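## Task

Get both plates into the gray tray so that each one rests flat on the tray's floor, staying there by itself with the robot no longer supporting it.

## Robot and tools

ROBOT. One six-joint arm (a UR7e-type model) with a vacuum suction cup and a wrist camera. There is only one arm, so every row describes that single arm. The controlled point is the cup point: the middle of the cup rim (29 mm wide) when nothing touches it. The cup opens along the cup point's own +z axis, so a cup pointing straight down has its +z along world -z. From roughly 7 cm back from the rim the tool body and camera widen to about 8 cm sideways; keep that clear of the tray walls and other plates.

FRAME. Everything is in the scene frame: origin on the table surface under the arm base, +z up, +y to the left when facing along +x. Positions are metres, orientations are unit quaternions written w first (qw, qx, qy, qz). The reported cup position may be slightly wrong, more so when the arm reaches far.

ROW FORMAT. A row is 8 plain numbers: x, y, z, qw, qx, qy, qz, suction. The first seven are an absolute pose for the cup point in the scene frame, not an offset. The eighth is the suction command from -1 to 1: 1 means full vacuum (roughly 55 kPa under ambient), a fraction asks for that share, and 0.05 or less switches it off. Suction keeps its last value until changed. Repeat the wanted quaternion in every row, rather than copying the drifting one from the last result.

TOOLS.
- execute_actions {"actions": [...], "pictures": bool}. The list holds zero or one item. Empty list: just report the state. An item {"rows": [[8 numbers], ...], "steps": n} plays 1 to 15 rows, one per control step of 1/30 s, n at most 15 (default 15); the final row repeats to fill the steps. An item {"steps": n} without rows is a wait of up to 300 steps, counted from the previous result, so your reply time is included. A refused call moves nothing. Refusal happens if a target lies over 0.6 m from the last reported cup position along any cup-point axis.
- move {"target": row, "speed": m/s, "stop_force": N}. Drives the cup point on a straight line to one absolute pose. speed 0.002 to 0.5 (default 0.25); rotation is capped at twice that value in rad/s. Paths take 0.5 to 10 s; a longer one is cut at 10 s. Rotation goes the short way. The suction value in the row is applied when the move begins. stop_force (9 to 40 N, only after the scene has run 0.2 s) ends the path when the wrist sensor feels that much added resistance along the line toward the target, then backs off two steps and holds. Use it with a very low speed for touching down; the target may then sit below the surface. Do not rely on it while rotating, and omit it when lifting away from something the cup is pressing on. Contact by the arm above the wrist sensor is not sensed.
- wait {"seconds": 0 to 10}: let time pass without new commands.
- zoom_image {"camera": name, "region": [x0, y0, x1, y1]}: enlarged crop of the latest image, pixels from the top-left, at most 504 by 504.
- read_manual {"section": "licences"}: licence texts only.
Irreversible.

MOTION LIMITS. Each step the commanded pose is trimmed to within 100 mm and 16 degrees of the measured pose; position wins over orientation when both cannot be met. Commands are smoothed and trail by about 0.17 s. After an action the arm continues only to the last trimmed pose, so check the reported pose and send the remainder. The elbow cannot fully straighten. Moves do not avoid obstacles and may overshoot the requested speed, notably near full reach.

RESULTS. The state line gives cup position, quaternion and linear/angular velocity. "pose unreachable" means the clearance check (which counts the mount under the base as arm) altered or blocked a command; HELD flags each affected step. "Hand target" shows the pose the controller is currently heading for. Joint positions and torques follow the URDF order, base outward; torques are total drive output, noisy and offset. Wrist force and torque are in the cup point's own axes, pointing from the contact back into the arm, with up to about 4 N offset, 2.4 N noise and saturation near 50 N; "no reading" is harmless. suction_measured shows achieved vacuum: near 0 means no seal, a sealed airtight surface settles within 0.15 of the command, and it may sag up to 0.04 between pump cycles. part_present switches to 1 at 0.50 and back to 0 under 0.45. A move adds a "move:" line: done, off_target, moving, held, fault or contact (contact means stop_force ended it), plus limits such as paced (pose trimmed) or held (some steps blocked, after which the arm can suddenly speed up), and the remaining distance to target.

GRIPPING. With suction on, press the rim squarely onto a flat, smooth part of the plate so it seals all round; edges, holes and seams leak. Under vacuum the cup compresses, so the plate rides up to about 10 mm nearer the tool. Vacuum alone can lift a plate. To release, set the plate down flat on the tray floor, then switch suction off; the cup may still touch until moved 15 mm away. If the cup seals onto the table, switch suction off to free it.

CAMERAS. cam_head_left, cam_head_right, cam_high, cam_low (896x504) and cam_wrist (504x504 fisheye); calibration is given per camera and may be a little off.

AVOID. The arm is stiff: aiming even slightly past a firm surface can trip a stop. Joint load limits are 133 N m (shoulder pan, shoulder lift, elbow) and 24.9 N m (each wrist); any external force of 150 N also stops the arm for 10 s and cancels the rest of the call. Motors warn at 70 °C and brake at 85 °C, so avoid long holding. Approach slowly, do not drop, slam or shove plates, and never let anything leave the table. Loose objects may get nudged occasionally; recheck before finishing.

Each tool is called after ">>>" as name(argument=value, ...) on one line, values as JSON.

## Session

>>> execute_actions(actions=[])

Scene clock: 0.00 s of 7200.00 s.
end_effector_position=(+0.4269, -0.0229, +0.3220) suction_measured=0.00 part_present=0 end_effector_quat_wxyz=(+0.002, +0.024, +1.000, +0.007) end_effector_velocity=(-0.000, +0.000, -0.000) end_effector_angular_velocity=(+0.001, +0.001, -0.000)
Joint positions: [-0.316 -1.722  2.042 -1.888 -1.569 -0.316]
Joint velocities: [-0.     0.     0.001  0.     0.001  0.   ]
Joint torques (N m, as the arm reports them, + toward a larger angle): no reading
Wrist force (N, on the end effector, along its own x y z axes, offset not removed): no reading
Wrist torque (N m, same axes, about the end effector's origin, offset not removed): no reading
Hand target: +0.427, -0.023, +0.322; +0.002, +0.024, +1.000, +0.007

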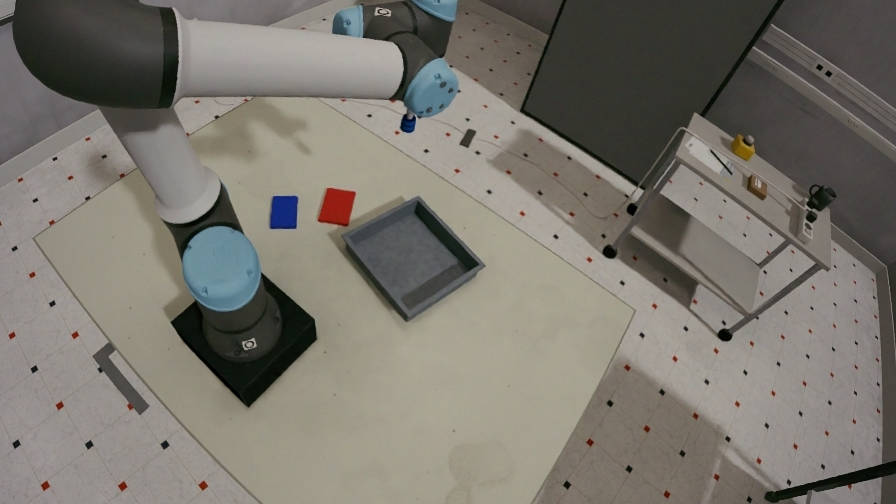

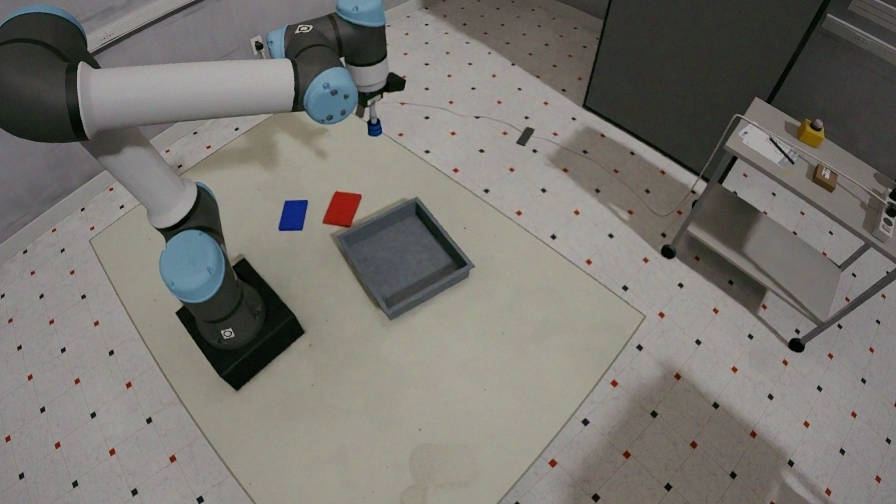

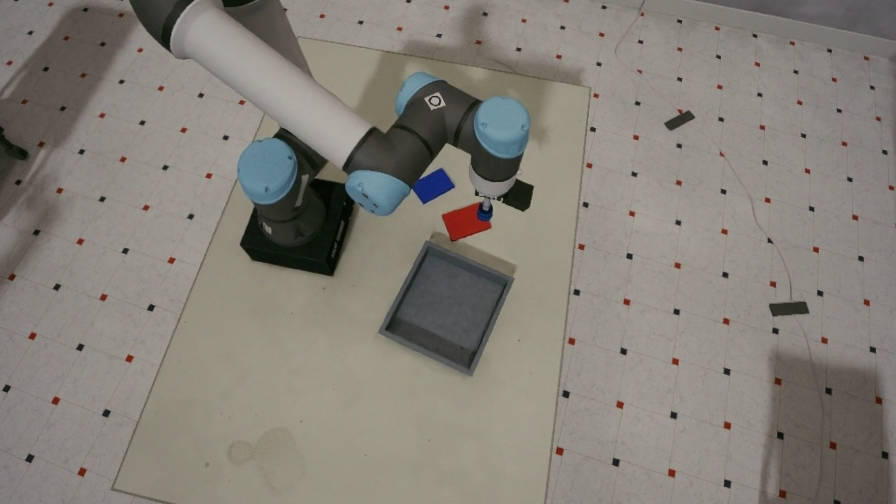

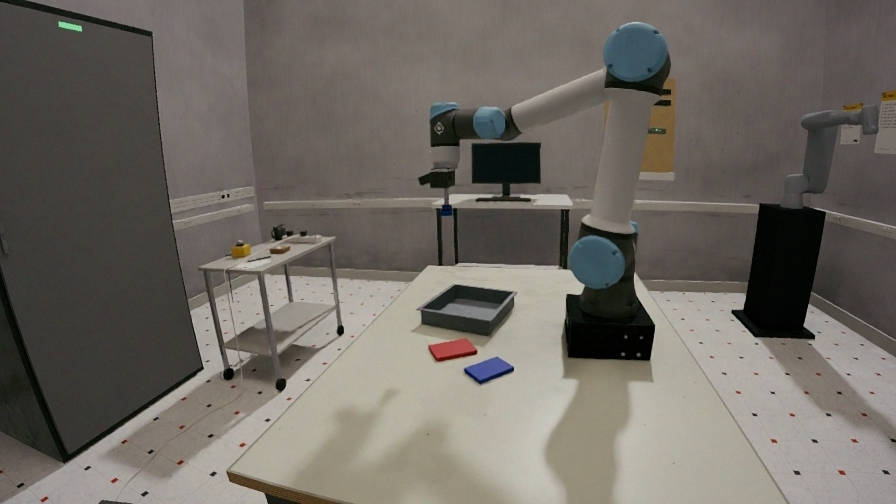

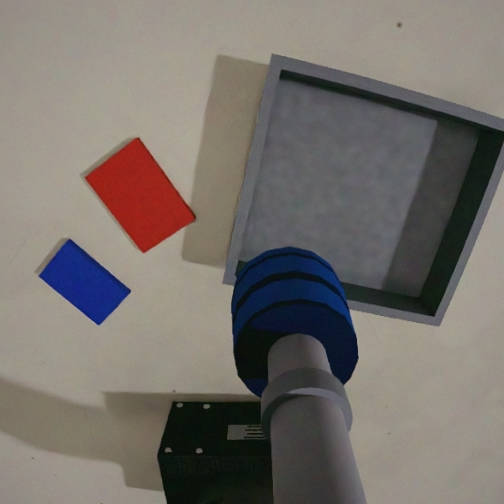

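>>> zoom_image(camera="cam_high", region=[360, 150, 560, 390])

>>> zoom_image(camera="cam_low", region=[400, 270, 540, 390])

Region (360, 150, 560, 390) of cam_high's 896x504 image, scaled by 2.100, with more detail than that image has.

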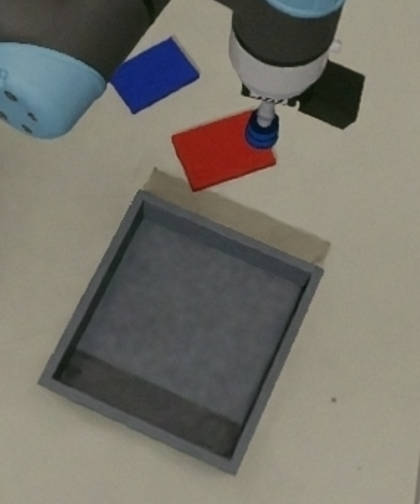

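Region (400, 270, 540, 390) of cam_low's 896x504 image, scaled by 3.600, with more detail than that image has; it fills the top 432 rows of this view, and the rest is white.

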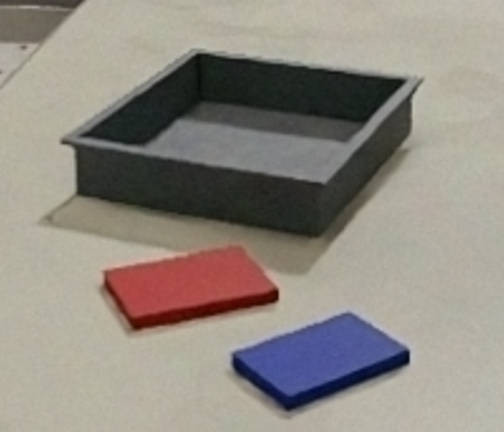

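>>> move(target=[0.385, 0.112, 0.07, 0, 0, 1, 0, 0], speed=0.3)

Scene clock: 10.60 s of 7200.00 s.
end_effector_position=(+0.3846, +0.1119, +0.0702) suction_measured=0.00 part_present=0 end_effector_quat_wxyz=(-0.000, -0.000, +1.000, -0.000) end_effector_velocity=(+0.000, +0.000, -0.002) end_effector_angular_velocity=(-0.002, -0.000, -0.000)
Joint positions: [-0.001 -1.266  2.437 -2.736 -1.584 -0.049]
Joint velocities: [ 0.002  0.007 -0.    -0.007 -0.002  0.002]
Joint torques (N m, as the arm reports them, + toward a larger angle): [  9.64 -12.58 -18.61  -4.68  -2.23   1.37]
Wrist force (N, on the end effector, along its own x y z axes, offset not removed): [1.6 -0.4 -0.9]
Wrist torque (N m, same axes, about the end effector's origin, offset not removed): [-0.14 -0.48 0.10]
Hand target: +0.385, +0.112, +0.070; -0.000, +0.000, +1.000, -0.000
Off the commanded pose: 0.000 m, 0 deg.
After step 90, 6.00 s passed at rest.
move: done
camera_calibration (this result's frames):
cam_wrist: T_world_to_cam=[[0.0377349, -0.999288, -0.000537675, 0.106801], [-0.933958, -0.0354593, 0.355619, 0.349361], [-0.355384, -0.0129171, -0.934631, 0.304454], [0, 0, 0, 1]] pos_world=[0.430457, 0.123046, 0.160371]

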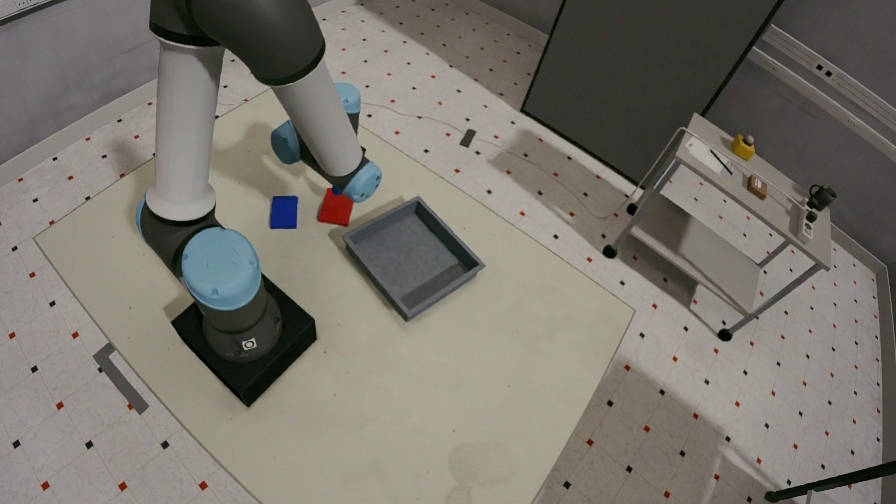

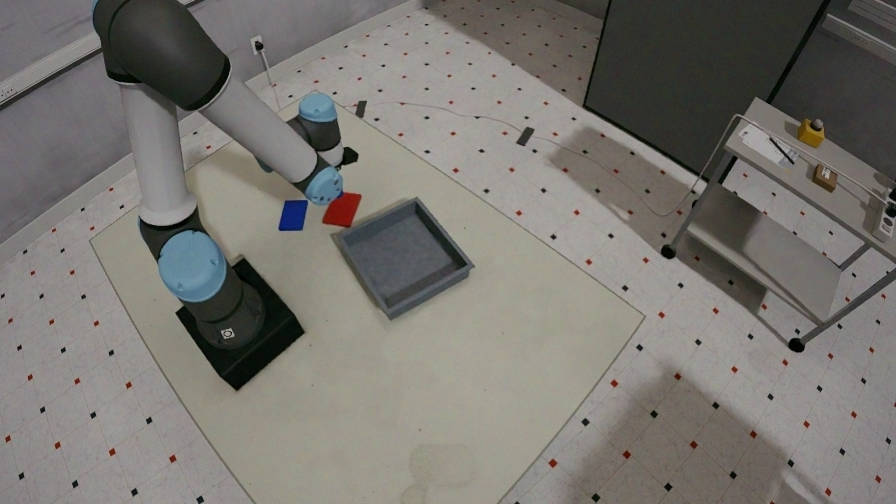

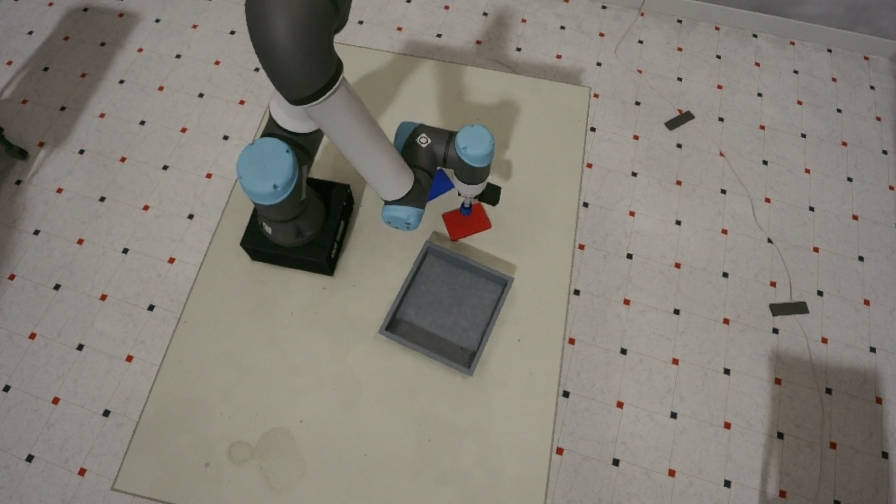

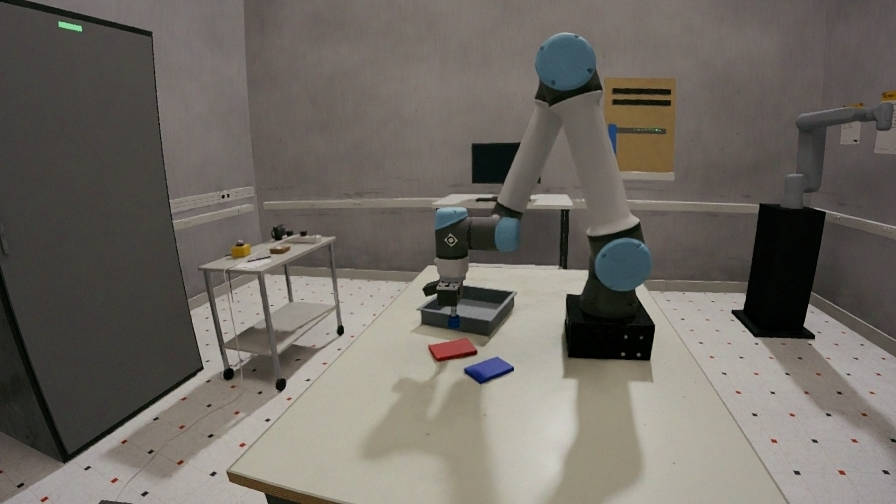

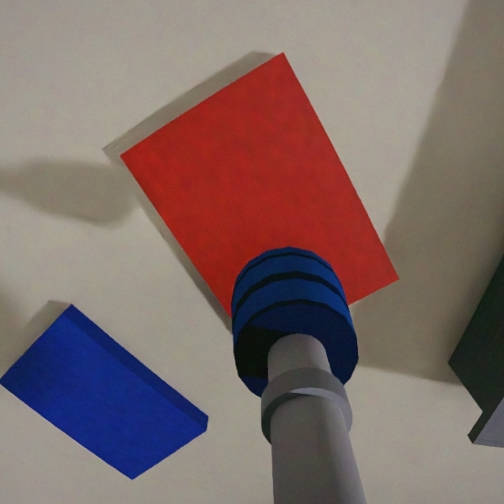

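>>> move(target=[0.388, 0.116, 0.009, 0, 0, 1, 0, 1], speed=0.05, stop_force=12)

Scene clock: 14.17 s of 7200.00 s.
end_effector_position=(+0.3880, +0.1160, +0.0092) suction_measured=0.30 part_present=0 end_effector_quat_wxyz=(-0.000, -0.000, +1.000, -0.000) end_effector_velocity=(-0.000, +0.000, -0.002) end_effector_angular_velocity=(-0.000, +0.001, +0.000)
Joint positions: [ 0.008 -1.049  2.434 -2.951 -1.584 -0.04 ]
Joint velocities: [ 0.     0.006 -0.    -0.006 -0.     0.   ]
Joint torques (N m, as the arm reports them, + toward a larger angle): [  9.3  -15.91 -13.94  -5.08   2.47   1.47]
Wrist force (N, on the end effector, along its own x y z axes, offset not removed): [-0.6 0.8 -3.7]
Wrist torque (N m, same axes, about the end effector's origin, offset not removed): [0.09 -0.10 -0.08]
Hand target: +0.388, +0.116, +0.009; -0.000, -0.000, +1.000, -0.000
Off the commanded pose: 0.000 m, 0 deg.
move: done
camera_calibration (this result's frames):
cam_wrist: T_world_to_cam=[[0.0377331, -0.999287, -0.000899759, 0.110777], [-0.9342, -0.0355951, 0.354968, 0.374445], [-0.354747, -0.0125535, -0.934878, 0.248375], [0, 0, 0, 1]] pos_world=[0.433737, 0.127144, 0.0993836]

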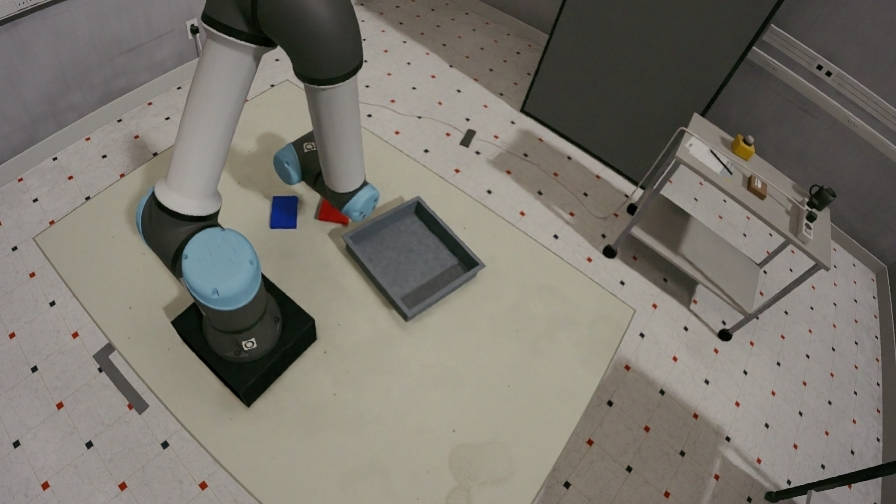

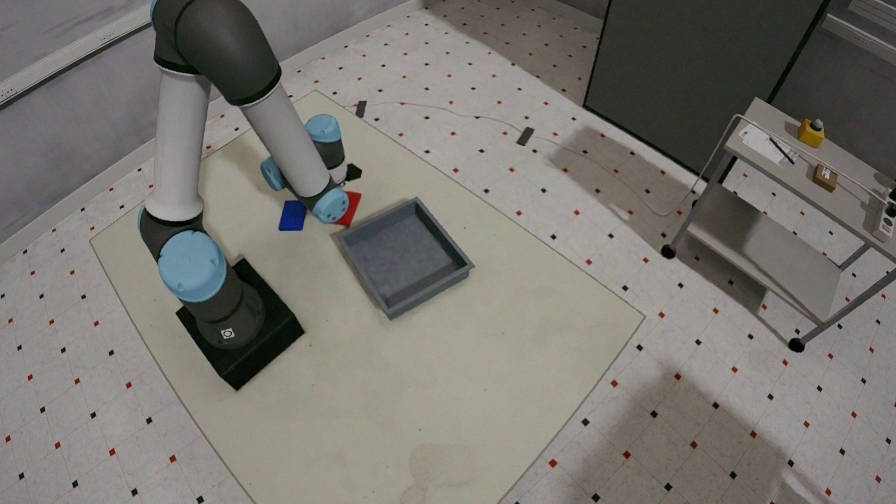

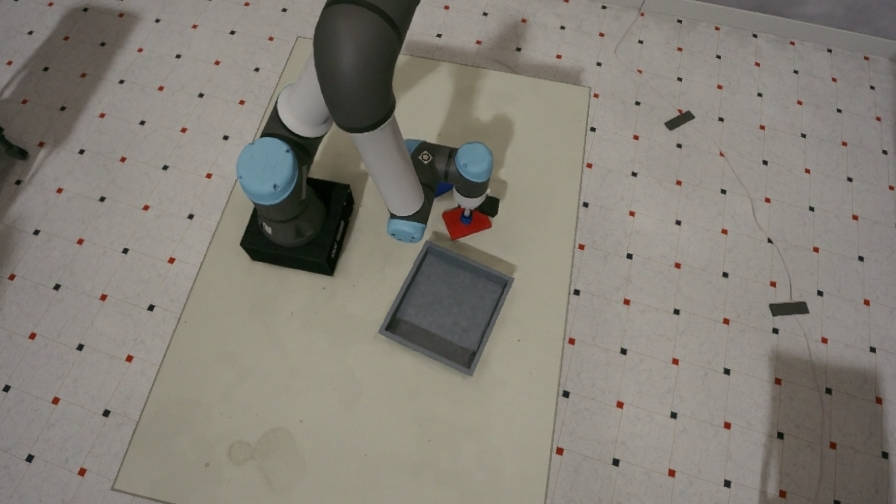

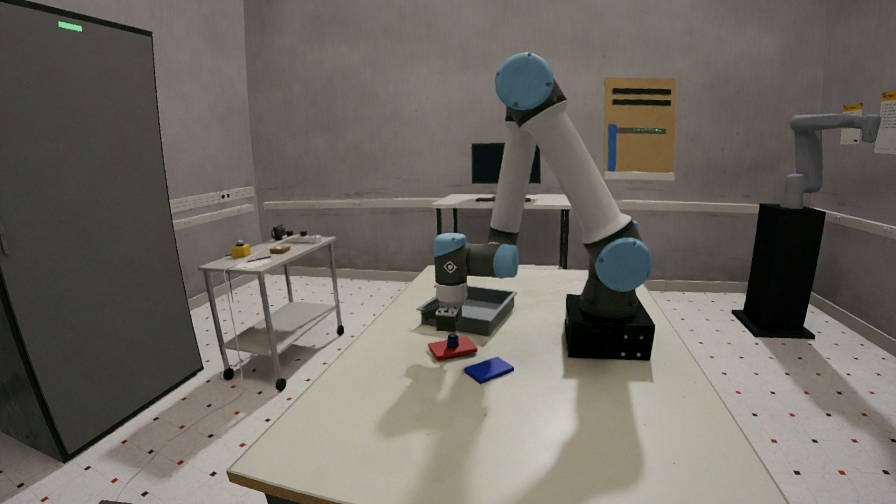

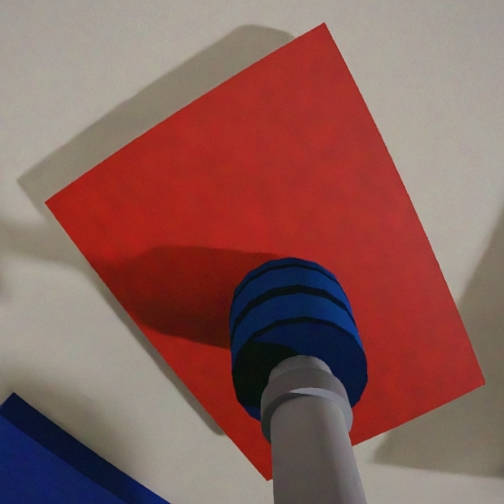

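>>> execute_actions(actions=[{"steps": 12}], pictures=false)

Scene clock: 15.47 s of 7200.00 s.
end_effector_position=(+0.3880, +0.1160, +0.0090) suction_measured=0.91 part_present=1 end_effector_quat_wxyz=(-0.000, -0.000, +1.000, -0.000) end_effector_velocity=(-0.001, +0.000, -0.000) end_effector_angular_velocity=(+0.001, +0.001, -0.000)
Joint positions: [ 0.008 -1.049  2.434 -2.951 -1.584 -0.04 ]
Joint velocities: [-0.    -0.     0.001 -0.     0.001 -0.   ]
Joint torques (N m, as the arm reports them, + toward a larger angle): [ 10.02 -15.93 -15.58  -5.13   2.3    1.37]
Wrist force (N, on the end effector, along its own x y z axes, offset not removed): [2.5 -0.3 0.7]
Wrist torque (N m, same axes, about the end effector's origin, offset not removed): [0.02 -0.43 0.10]
Hand target: +0.388, +0.116, +0.009; -0.000, -0.000, +1.000, -0.000
Off the commanded pose: 0.000 m, 0 deg.
Steps of this call (steps 1 to 39: nothing new was sent). Readings (end_effector_position | what the end effector reports):
1: (+0.3880, +0.1160, +0.0091) | suction_measured=0.33 part_present=0
2: (+0.3880, +0.1160, +0.0091) | suction_measured=0.35 part_present=0
4: (+0.3880, +0.1160, +0.0090) | suction_measured=0.44 part_present=0
8: (+0.3880, +0.1160, +0.0090) | suction_measured=0.65 part_present=1
39: the state above

>>> move(target=[0.388, 0.116, 0.09, 0, 0.1, 0.995, 0, 1], speed=0.2)

>>> move(target=[0.375, -0.172, 0.09, 0, 0.391, 0.921, 0, 1], speed=0.3)

Scene clock: 17.97 s of 7200.00 s.
end_effector_position=(+0.3880, +0.1160, +0.0898) suction_measured=0.93 part_present=1 end_effector_quat_wxyz=(+0.000, +0.100, +0.995, +0.000) end_effector_velocity=(+0.001, +0.000, +0.002) end_effector_angular_velocity=(+0.000, -0.001, -0.003)
Joint positions: [ 0.011 -1.322  2.415 -2.659 -1.583  0.163]
Joint velocities: [ 0.    -0.005 -0.003  0.007  0.     0.003]
Joint torques (N m, as the arm reports them, + toward a larger angle): [  8.13 -33.11 -18.46   0.06  -2.08   1.37]
Wrist force (N, on the end effector, along its own x y z axes, offset not removed): [1.8 -1.6 0.3]
Wrist torque (N m, same axes, about the end effector's origin, offset not removed): [-0.33 -0.34 0.02]
Hand target: +0.388, +0.116, +0.090; +0.000, +0.100, +0.995, -0.000
Off the commanded pose: 0.000 m, 0 deg.
move: done
camera_calibration (this result's frames):
cam_wrist: T_world_to_cam=[[-0.161618, -0.986853, -0.00095572, 0.186779], [-0.922697, 0.150768, 0.354822, 0.319809], [-0.350013, 0.0582276, -0.934933, 0.313773], [0, 0, 0, 1]] pos_world=[0.435098, 0.117836, 0.180061]

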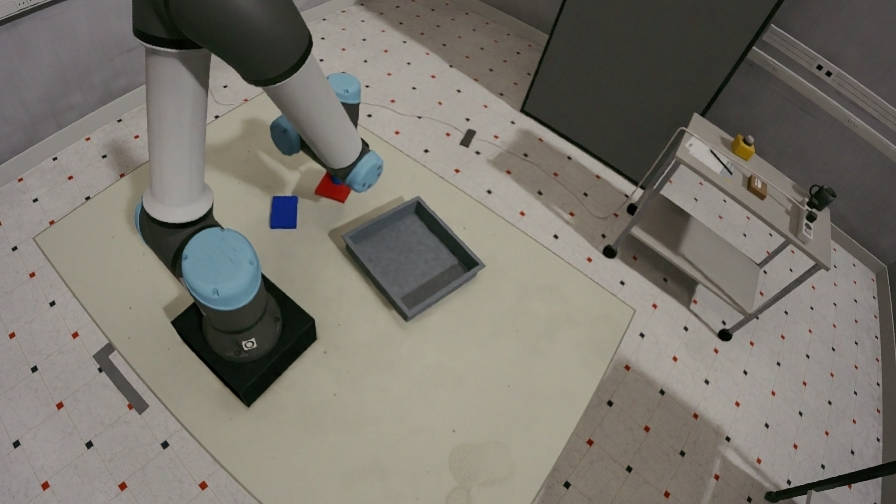

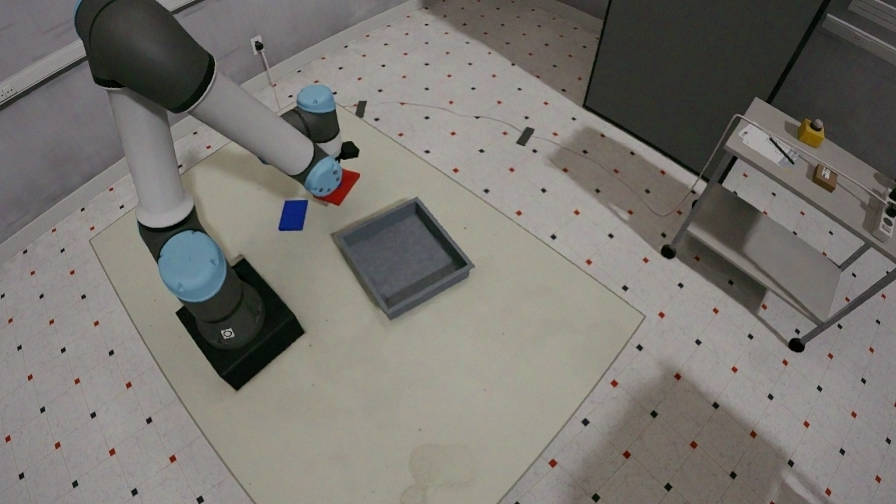

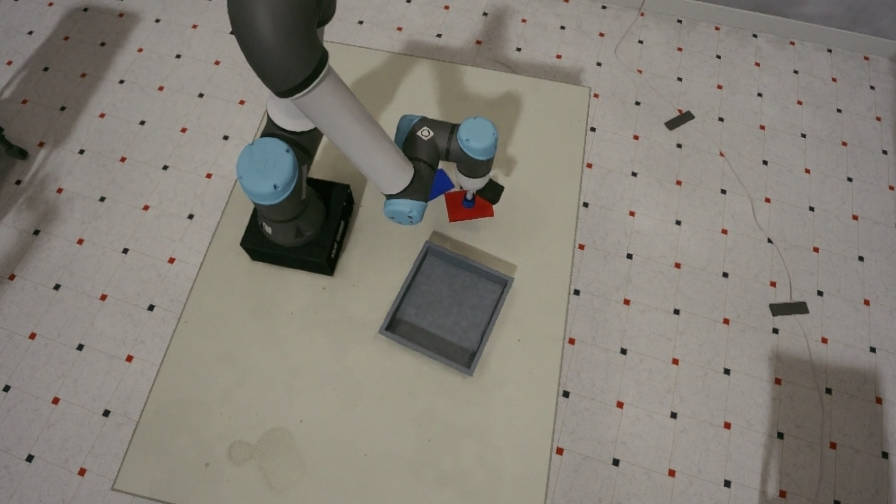

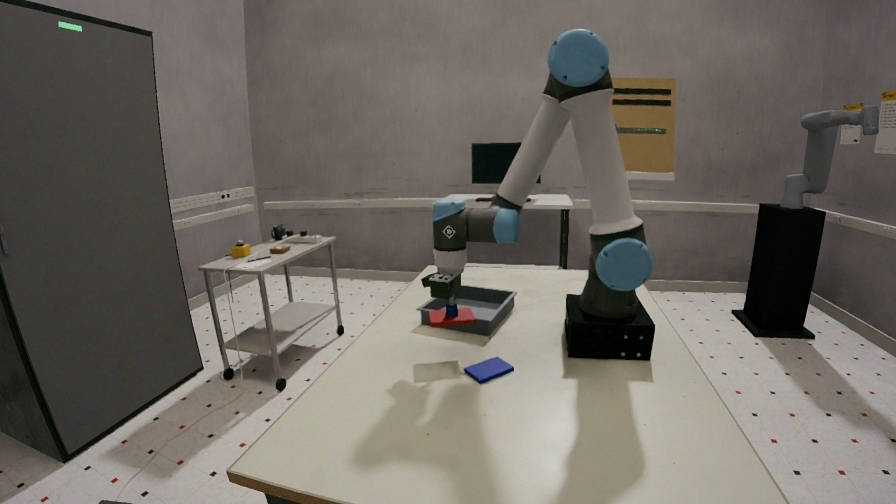

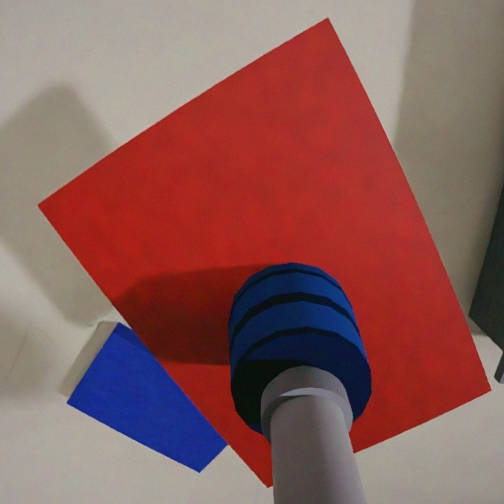

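Scene clock: 19.57 s of 7200.00 s.
end_effector_position=(+0.3754, -0.1717, +0.0900) suction_measured=0.93 part_present=1 end_effector_quat_wxyz=(+0.001, +0.391, +0.921, +0.001) end_effector_velocity=(+0.000, -0.002, -0.000) end_effector_angular_velocity=(-0.002, -0.000, -0.002)
Joint positions: [-0.703 -1.321  2.398 -2.653 -1.582  0.052]
Joint velocities: [-0.002  0.002 -0.002 -0.001 -0.001 -0.   ]
Joint torques (N m, as the arm reports them, + toward a larger angle): [ -3.22 -10.61 -19.25   0.26   2.63  -1.92]
Wrist force (N, on the end effector, along its own x y z axes, offset not removed): [-0.1 1.1 -3.1]
Wrist torque (N m, same axes, about the end effector's origin, offset not removed): [0.05 -0.18 0.19]
Hand target: +0.375, -0.172, +0.090; +0.001, +0.391, +0.920, +0.001
Off the commanded pose: 0.001 m, 0 deg.
move: done
camera_calibration (this result's frames):
cam_wrist: T_world_to_cam=[[-0.69254, -0.721375, -0.00247097, 0.145894], [-0.675154, 0.646952, 0.354429, 0.343779], [-0.254078, 0.247125, -0.93508, 0.322721], [0, 0, 0, 1]] pos_world=[0.415137, -0.196917, 0.180285]

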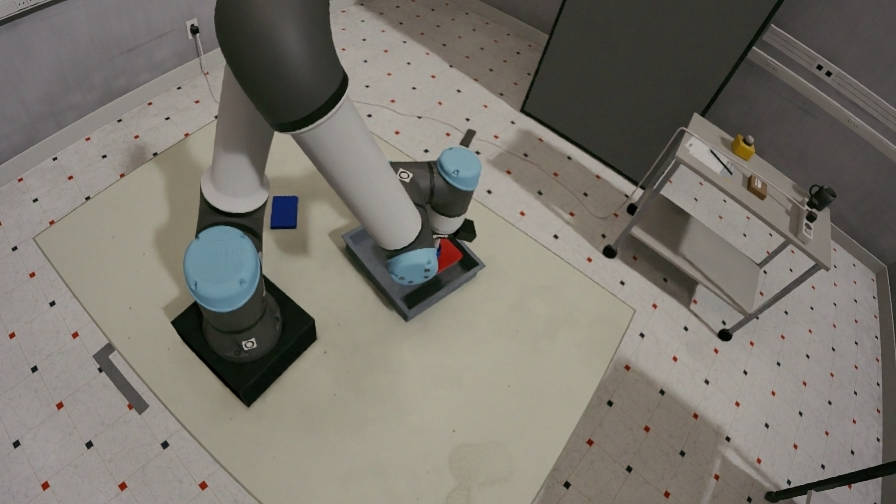

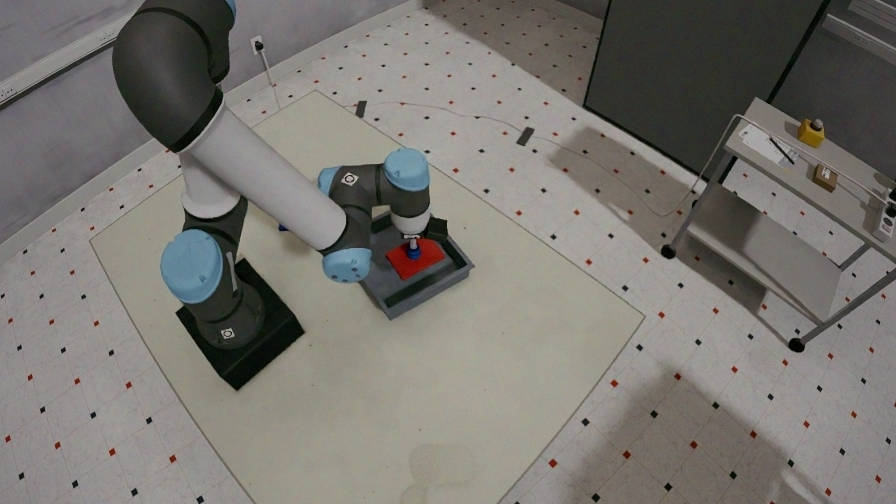

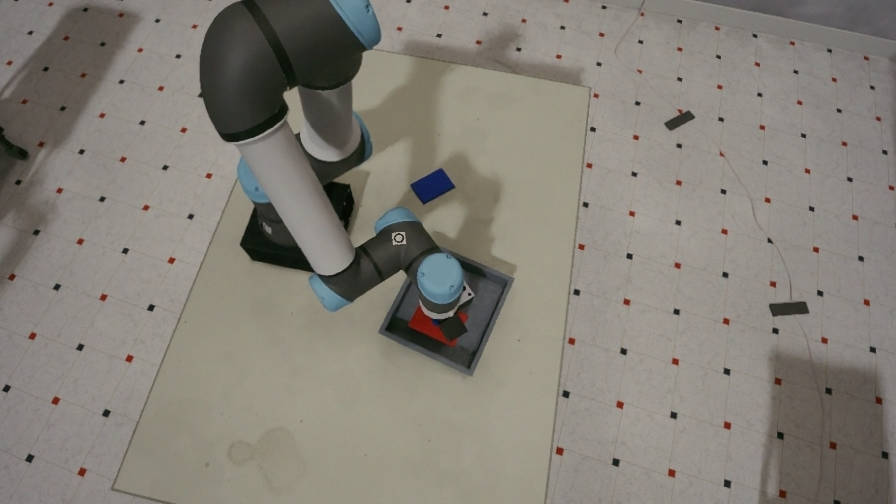

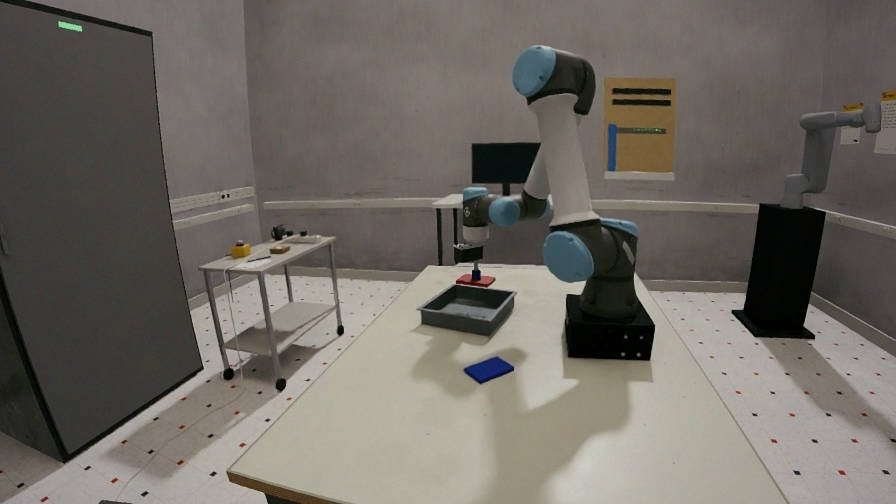

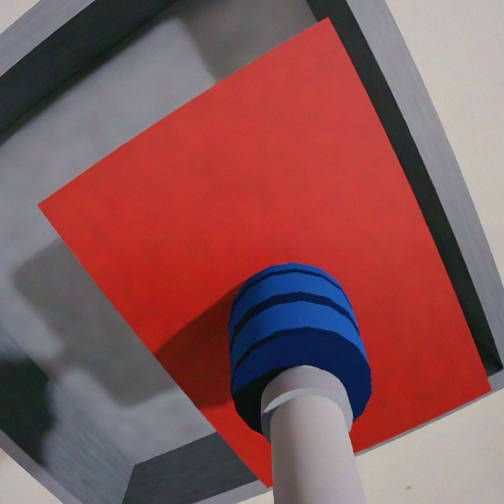

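>>> move(target=[0.375, -0.172, 0.022, 0, 0.391, 0.921, 0, 1], speed=0.12)

>>> move(target=[0.375, -0.172, 0.002, 0, 0.391, 0.921, 0, 1], speed=0.006, stop_force=9)

Scene clock: 21.30 s of 7200.00 s.
end_effector_position=(+0.3749, -0.1720, +0.0222) suction_measured=0.93 part_present=1 end_effector_quat_wxyz=(-0.000, +0.391, +0.920, +0.000) end_effector_velocity=(-0.000, +0.000, -0.002) end_effector_angular_velocity=(+0.000, +0.001, +0.000)
Joint positions: [-0.706 -1.099  2.418 -2.894 -1.584  0.049]
Joint velocities: [ 0.     0.007 -0.    -0.006 -0.001  0.   ]
Joint torques (N m, as the arm reports them, + toward a larger angle): [  5.4  -15.34 -15.5   -5.11  -2.32  -1.3 ]
Wrist force (N, on the end effector, along its own x y z axes, offset not removed): [-0.2 1.9 -2.4]
Wrist torque (N m, same axes, about the end effector's origin, offset not removed): [0.27 -0.03 0.05]
Hand target: +0.375, -0.172, +0.022; +0.000, +0.391, +0.920, +0.000
Off the commanded pose: 0.000 m, 0 deg.
move: done
camera_calibration (this result's frames):
cam_wrist: T_world_to_cam=[[-0.692716, -0.72121, -0.000916937, 0.145209], [-0.674445, 0.647347, 0.355059, 0.367436], [-0.255478, 0.246573, -0.934843, 0.259637], [0, 0, 0, 1]] pos_world=[0.414735, -0.197152, 0.112392]

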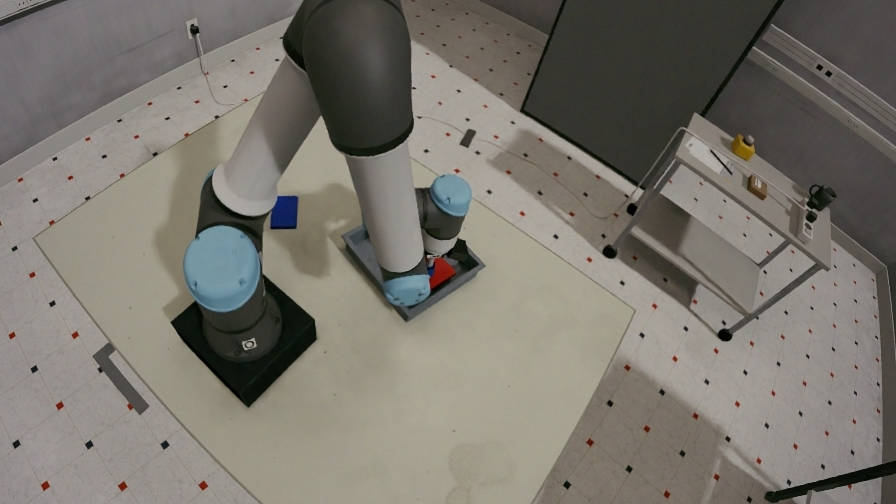

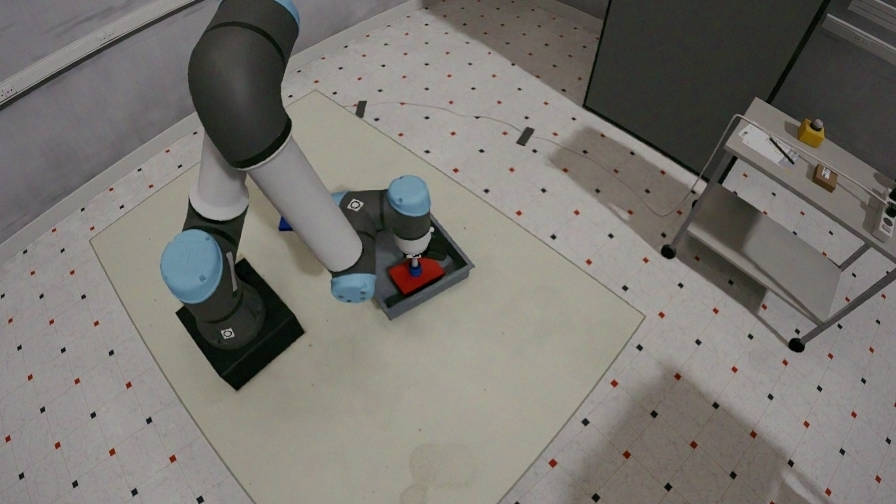

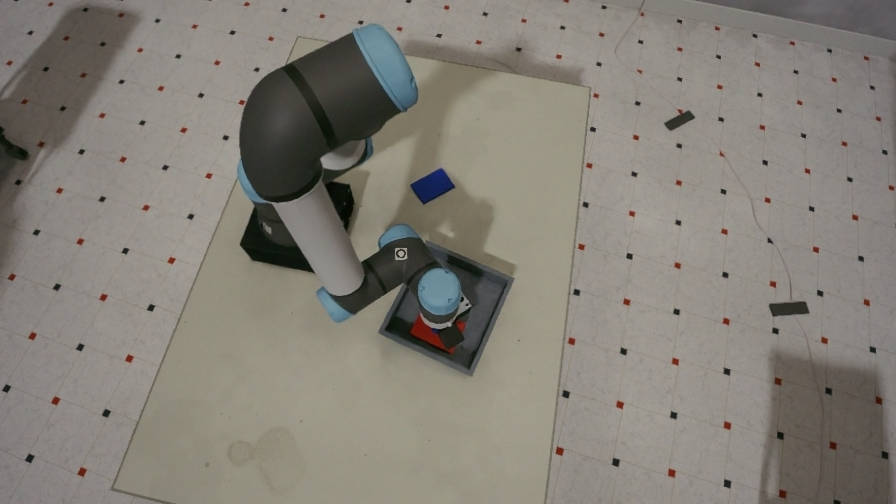

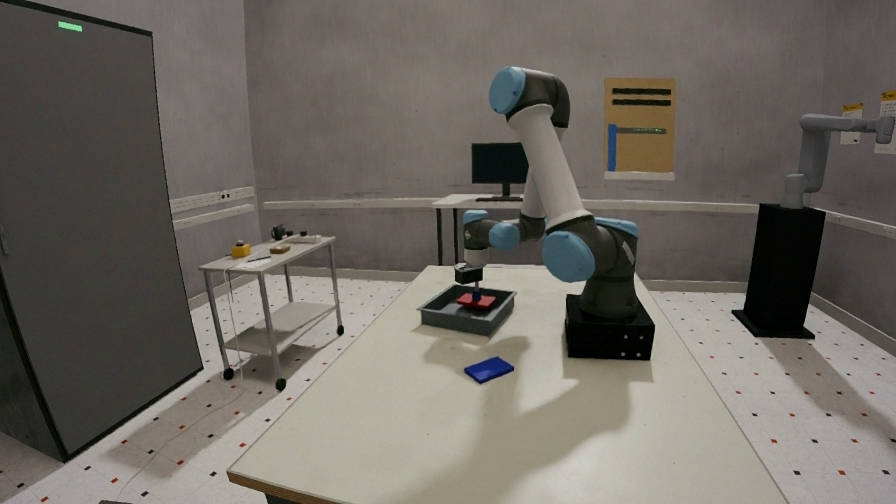

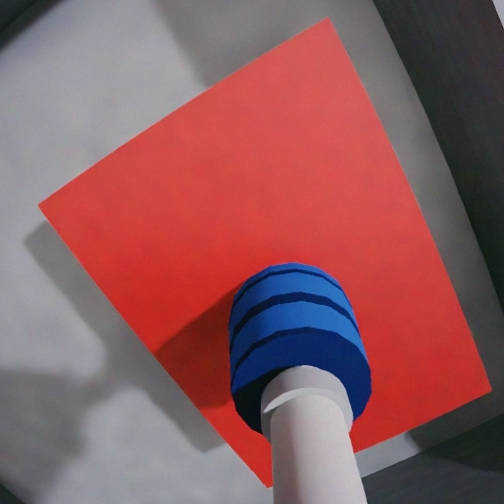

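Scene clock: 24.87 s of 7200.00 s.
end_effector_position=(+0.3750, -0.1720, +0.0029) suction_measured=0.93 part_present=1 end_effector_quat_wxyz=(+0.000, +0.391, +0.920, -0.000) end_effector_velocity=(-0.000, +0.001, +0.001) end_effector_angular_velocity=(+0.003, +0.001, -0.000)
Joint positions: [-0.706 -1.032  2.416 -2.959 -1.584  0.049]
Joint velocities: [-0.    -0.005  0.     0.008  0.002  0.   ]
Joint torques (N m, as the arm reports them, + toward a larger angle): [ -4.7  -30.33  -7.35   1.63  -1.8   -1.96]
Wrist force (N, on the end effector, along its own x y z axes, offset not removed): [5.2 -0.5 -24.9]
Wrist torque (N m, same axes, about the end effector's origin, offset not removed): [-0.16 -0.44 0.07]
Hand target: +0.375, -0.172, +0.003; +0.000, +0.391, +0.920, -0.000
Off the commanded pose: 0.001 m, 0 deg.
move: contact
camera_calibration (this result's frames):
cam_wrist: T_world_to_cam=[[-0.692688, -0.721236, -0.00089687, 0.145205], [-0.674513, 0.647374, 0.354879, 0.374427], [-0.255371, 0.246425, -0.934912, 0.241635], [0, 0, 0, 1]] pos_world=[0.414845, -0.197212, 0.0931612]

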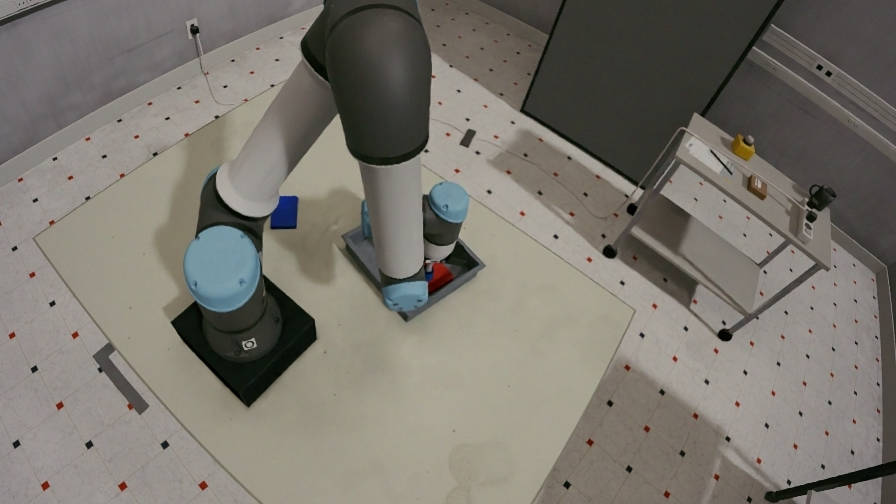

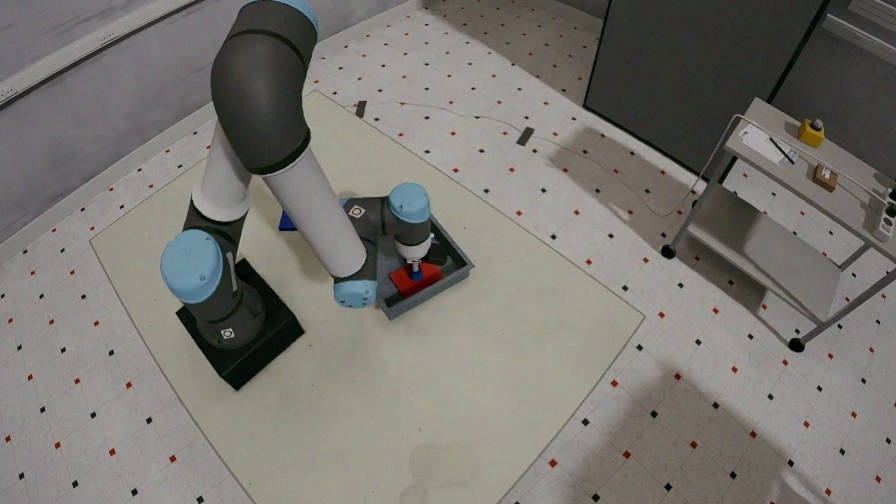

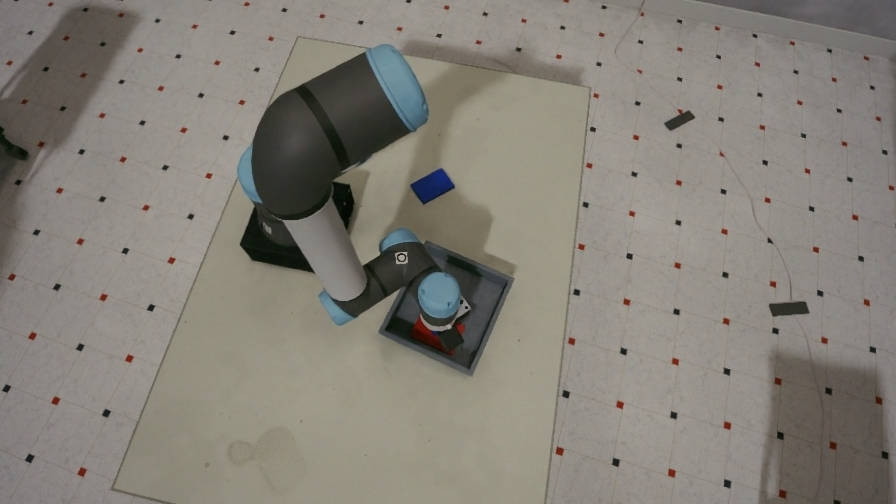

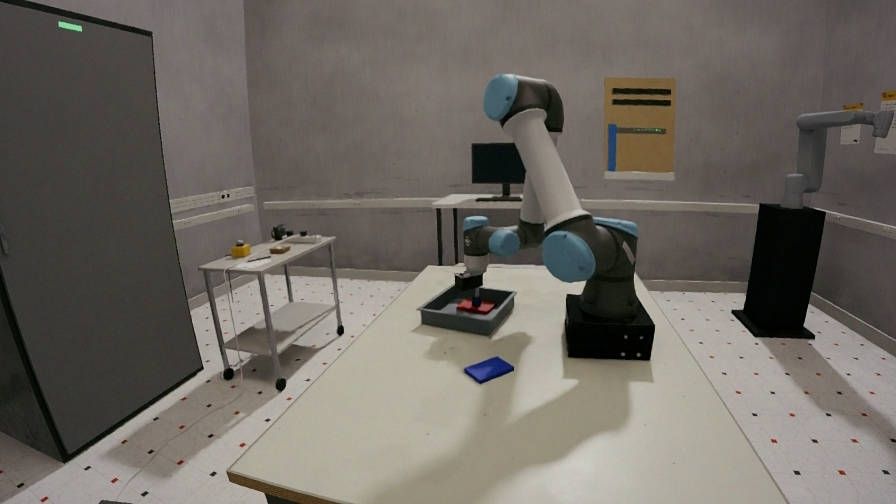

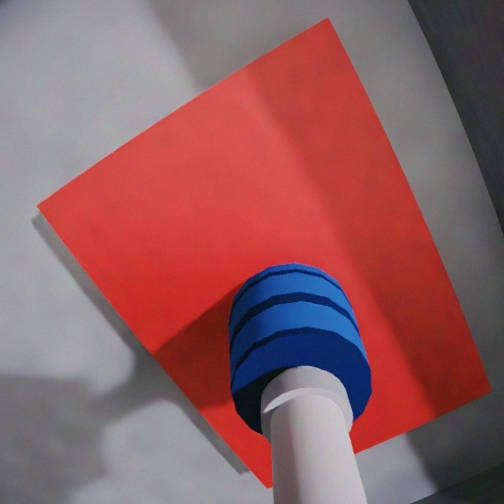

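>>> execute_actions(actions=[{"rows": [[0.375, -0.172, 0.004, 0, 0.391, 0.921, 0, 0]], "steps": 12}], pictures=false)

Scene clock: 25.60 s of 7200.00 s.
end_effector_position=(+0.3750, -0.1720, +0.0040) suction_measured=0.00 part_present=0 end_effector_quat_wxyz=(-0.000, +0.391, +0.920, -0.000) end_effector_velocity=(-0.000, -0.001, +0.000) end_effector_angular_velocity=(-0.001, +0.001, -0.001)
Joint positions: [-0.706 -1.036  2.417 -2.956 -1.584  0.049]
Joint velocities: [-0.001 -0.001 -0.001  0.001 -0.001 -0.   ]
Joint torques (N m, as the arm reports them, + toward a larger angle): [  1.53 -36.82   1.65   1.14  -1.2   -0.12]
Wrist force (N, on the end effector, along its own x y z axes, offset not removed): [3.9 1.0 -11.2]
Wrist torque (N m, same axes, about the end effector's origin, offset not removed): [0.15 -0.68 0.15]
Hand target: +0.375, -0.172, +0.004; +0.000, +0.391, +0.920, -0.000
Off the commanded pose: 0.000 m, 0 deg.
Steps of this call (steps 1 to 10: nothing new was sent; steps 11 to 22: all 12 steps of this action). Readings (end_effector_position | what the end effector reports):
11: (+0.3750, -0.1720, +0.0031) | suction_measured=0.11 part_present=0
12: (+0.3751, -0.1721, +0.0033) | suction_measured=0.00 part_present=0
14: (+0.3750, -0.1720, +0.0036) | suction_measured=0.00 part_present=0
18: (+0.3750, -0.1720, +0.0039) | suction_measured=0.00 part_present=0
22: the state above


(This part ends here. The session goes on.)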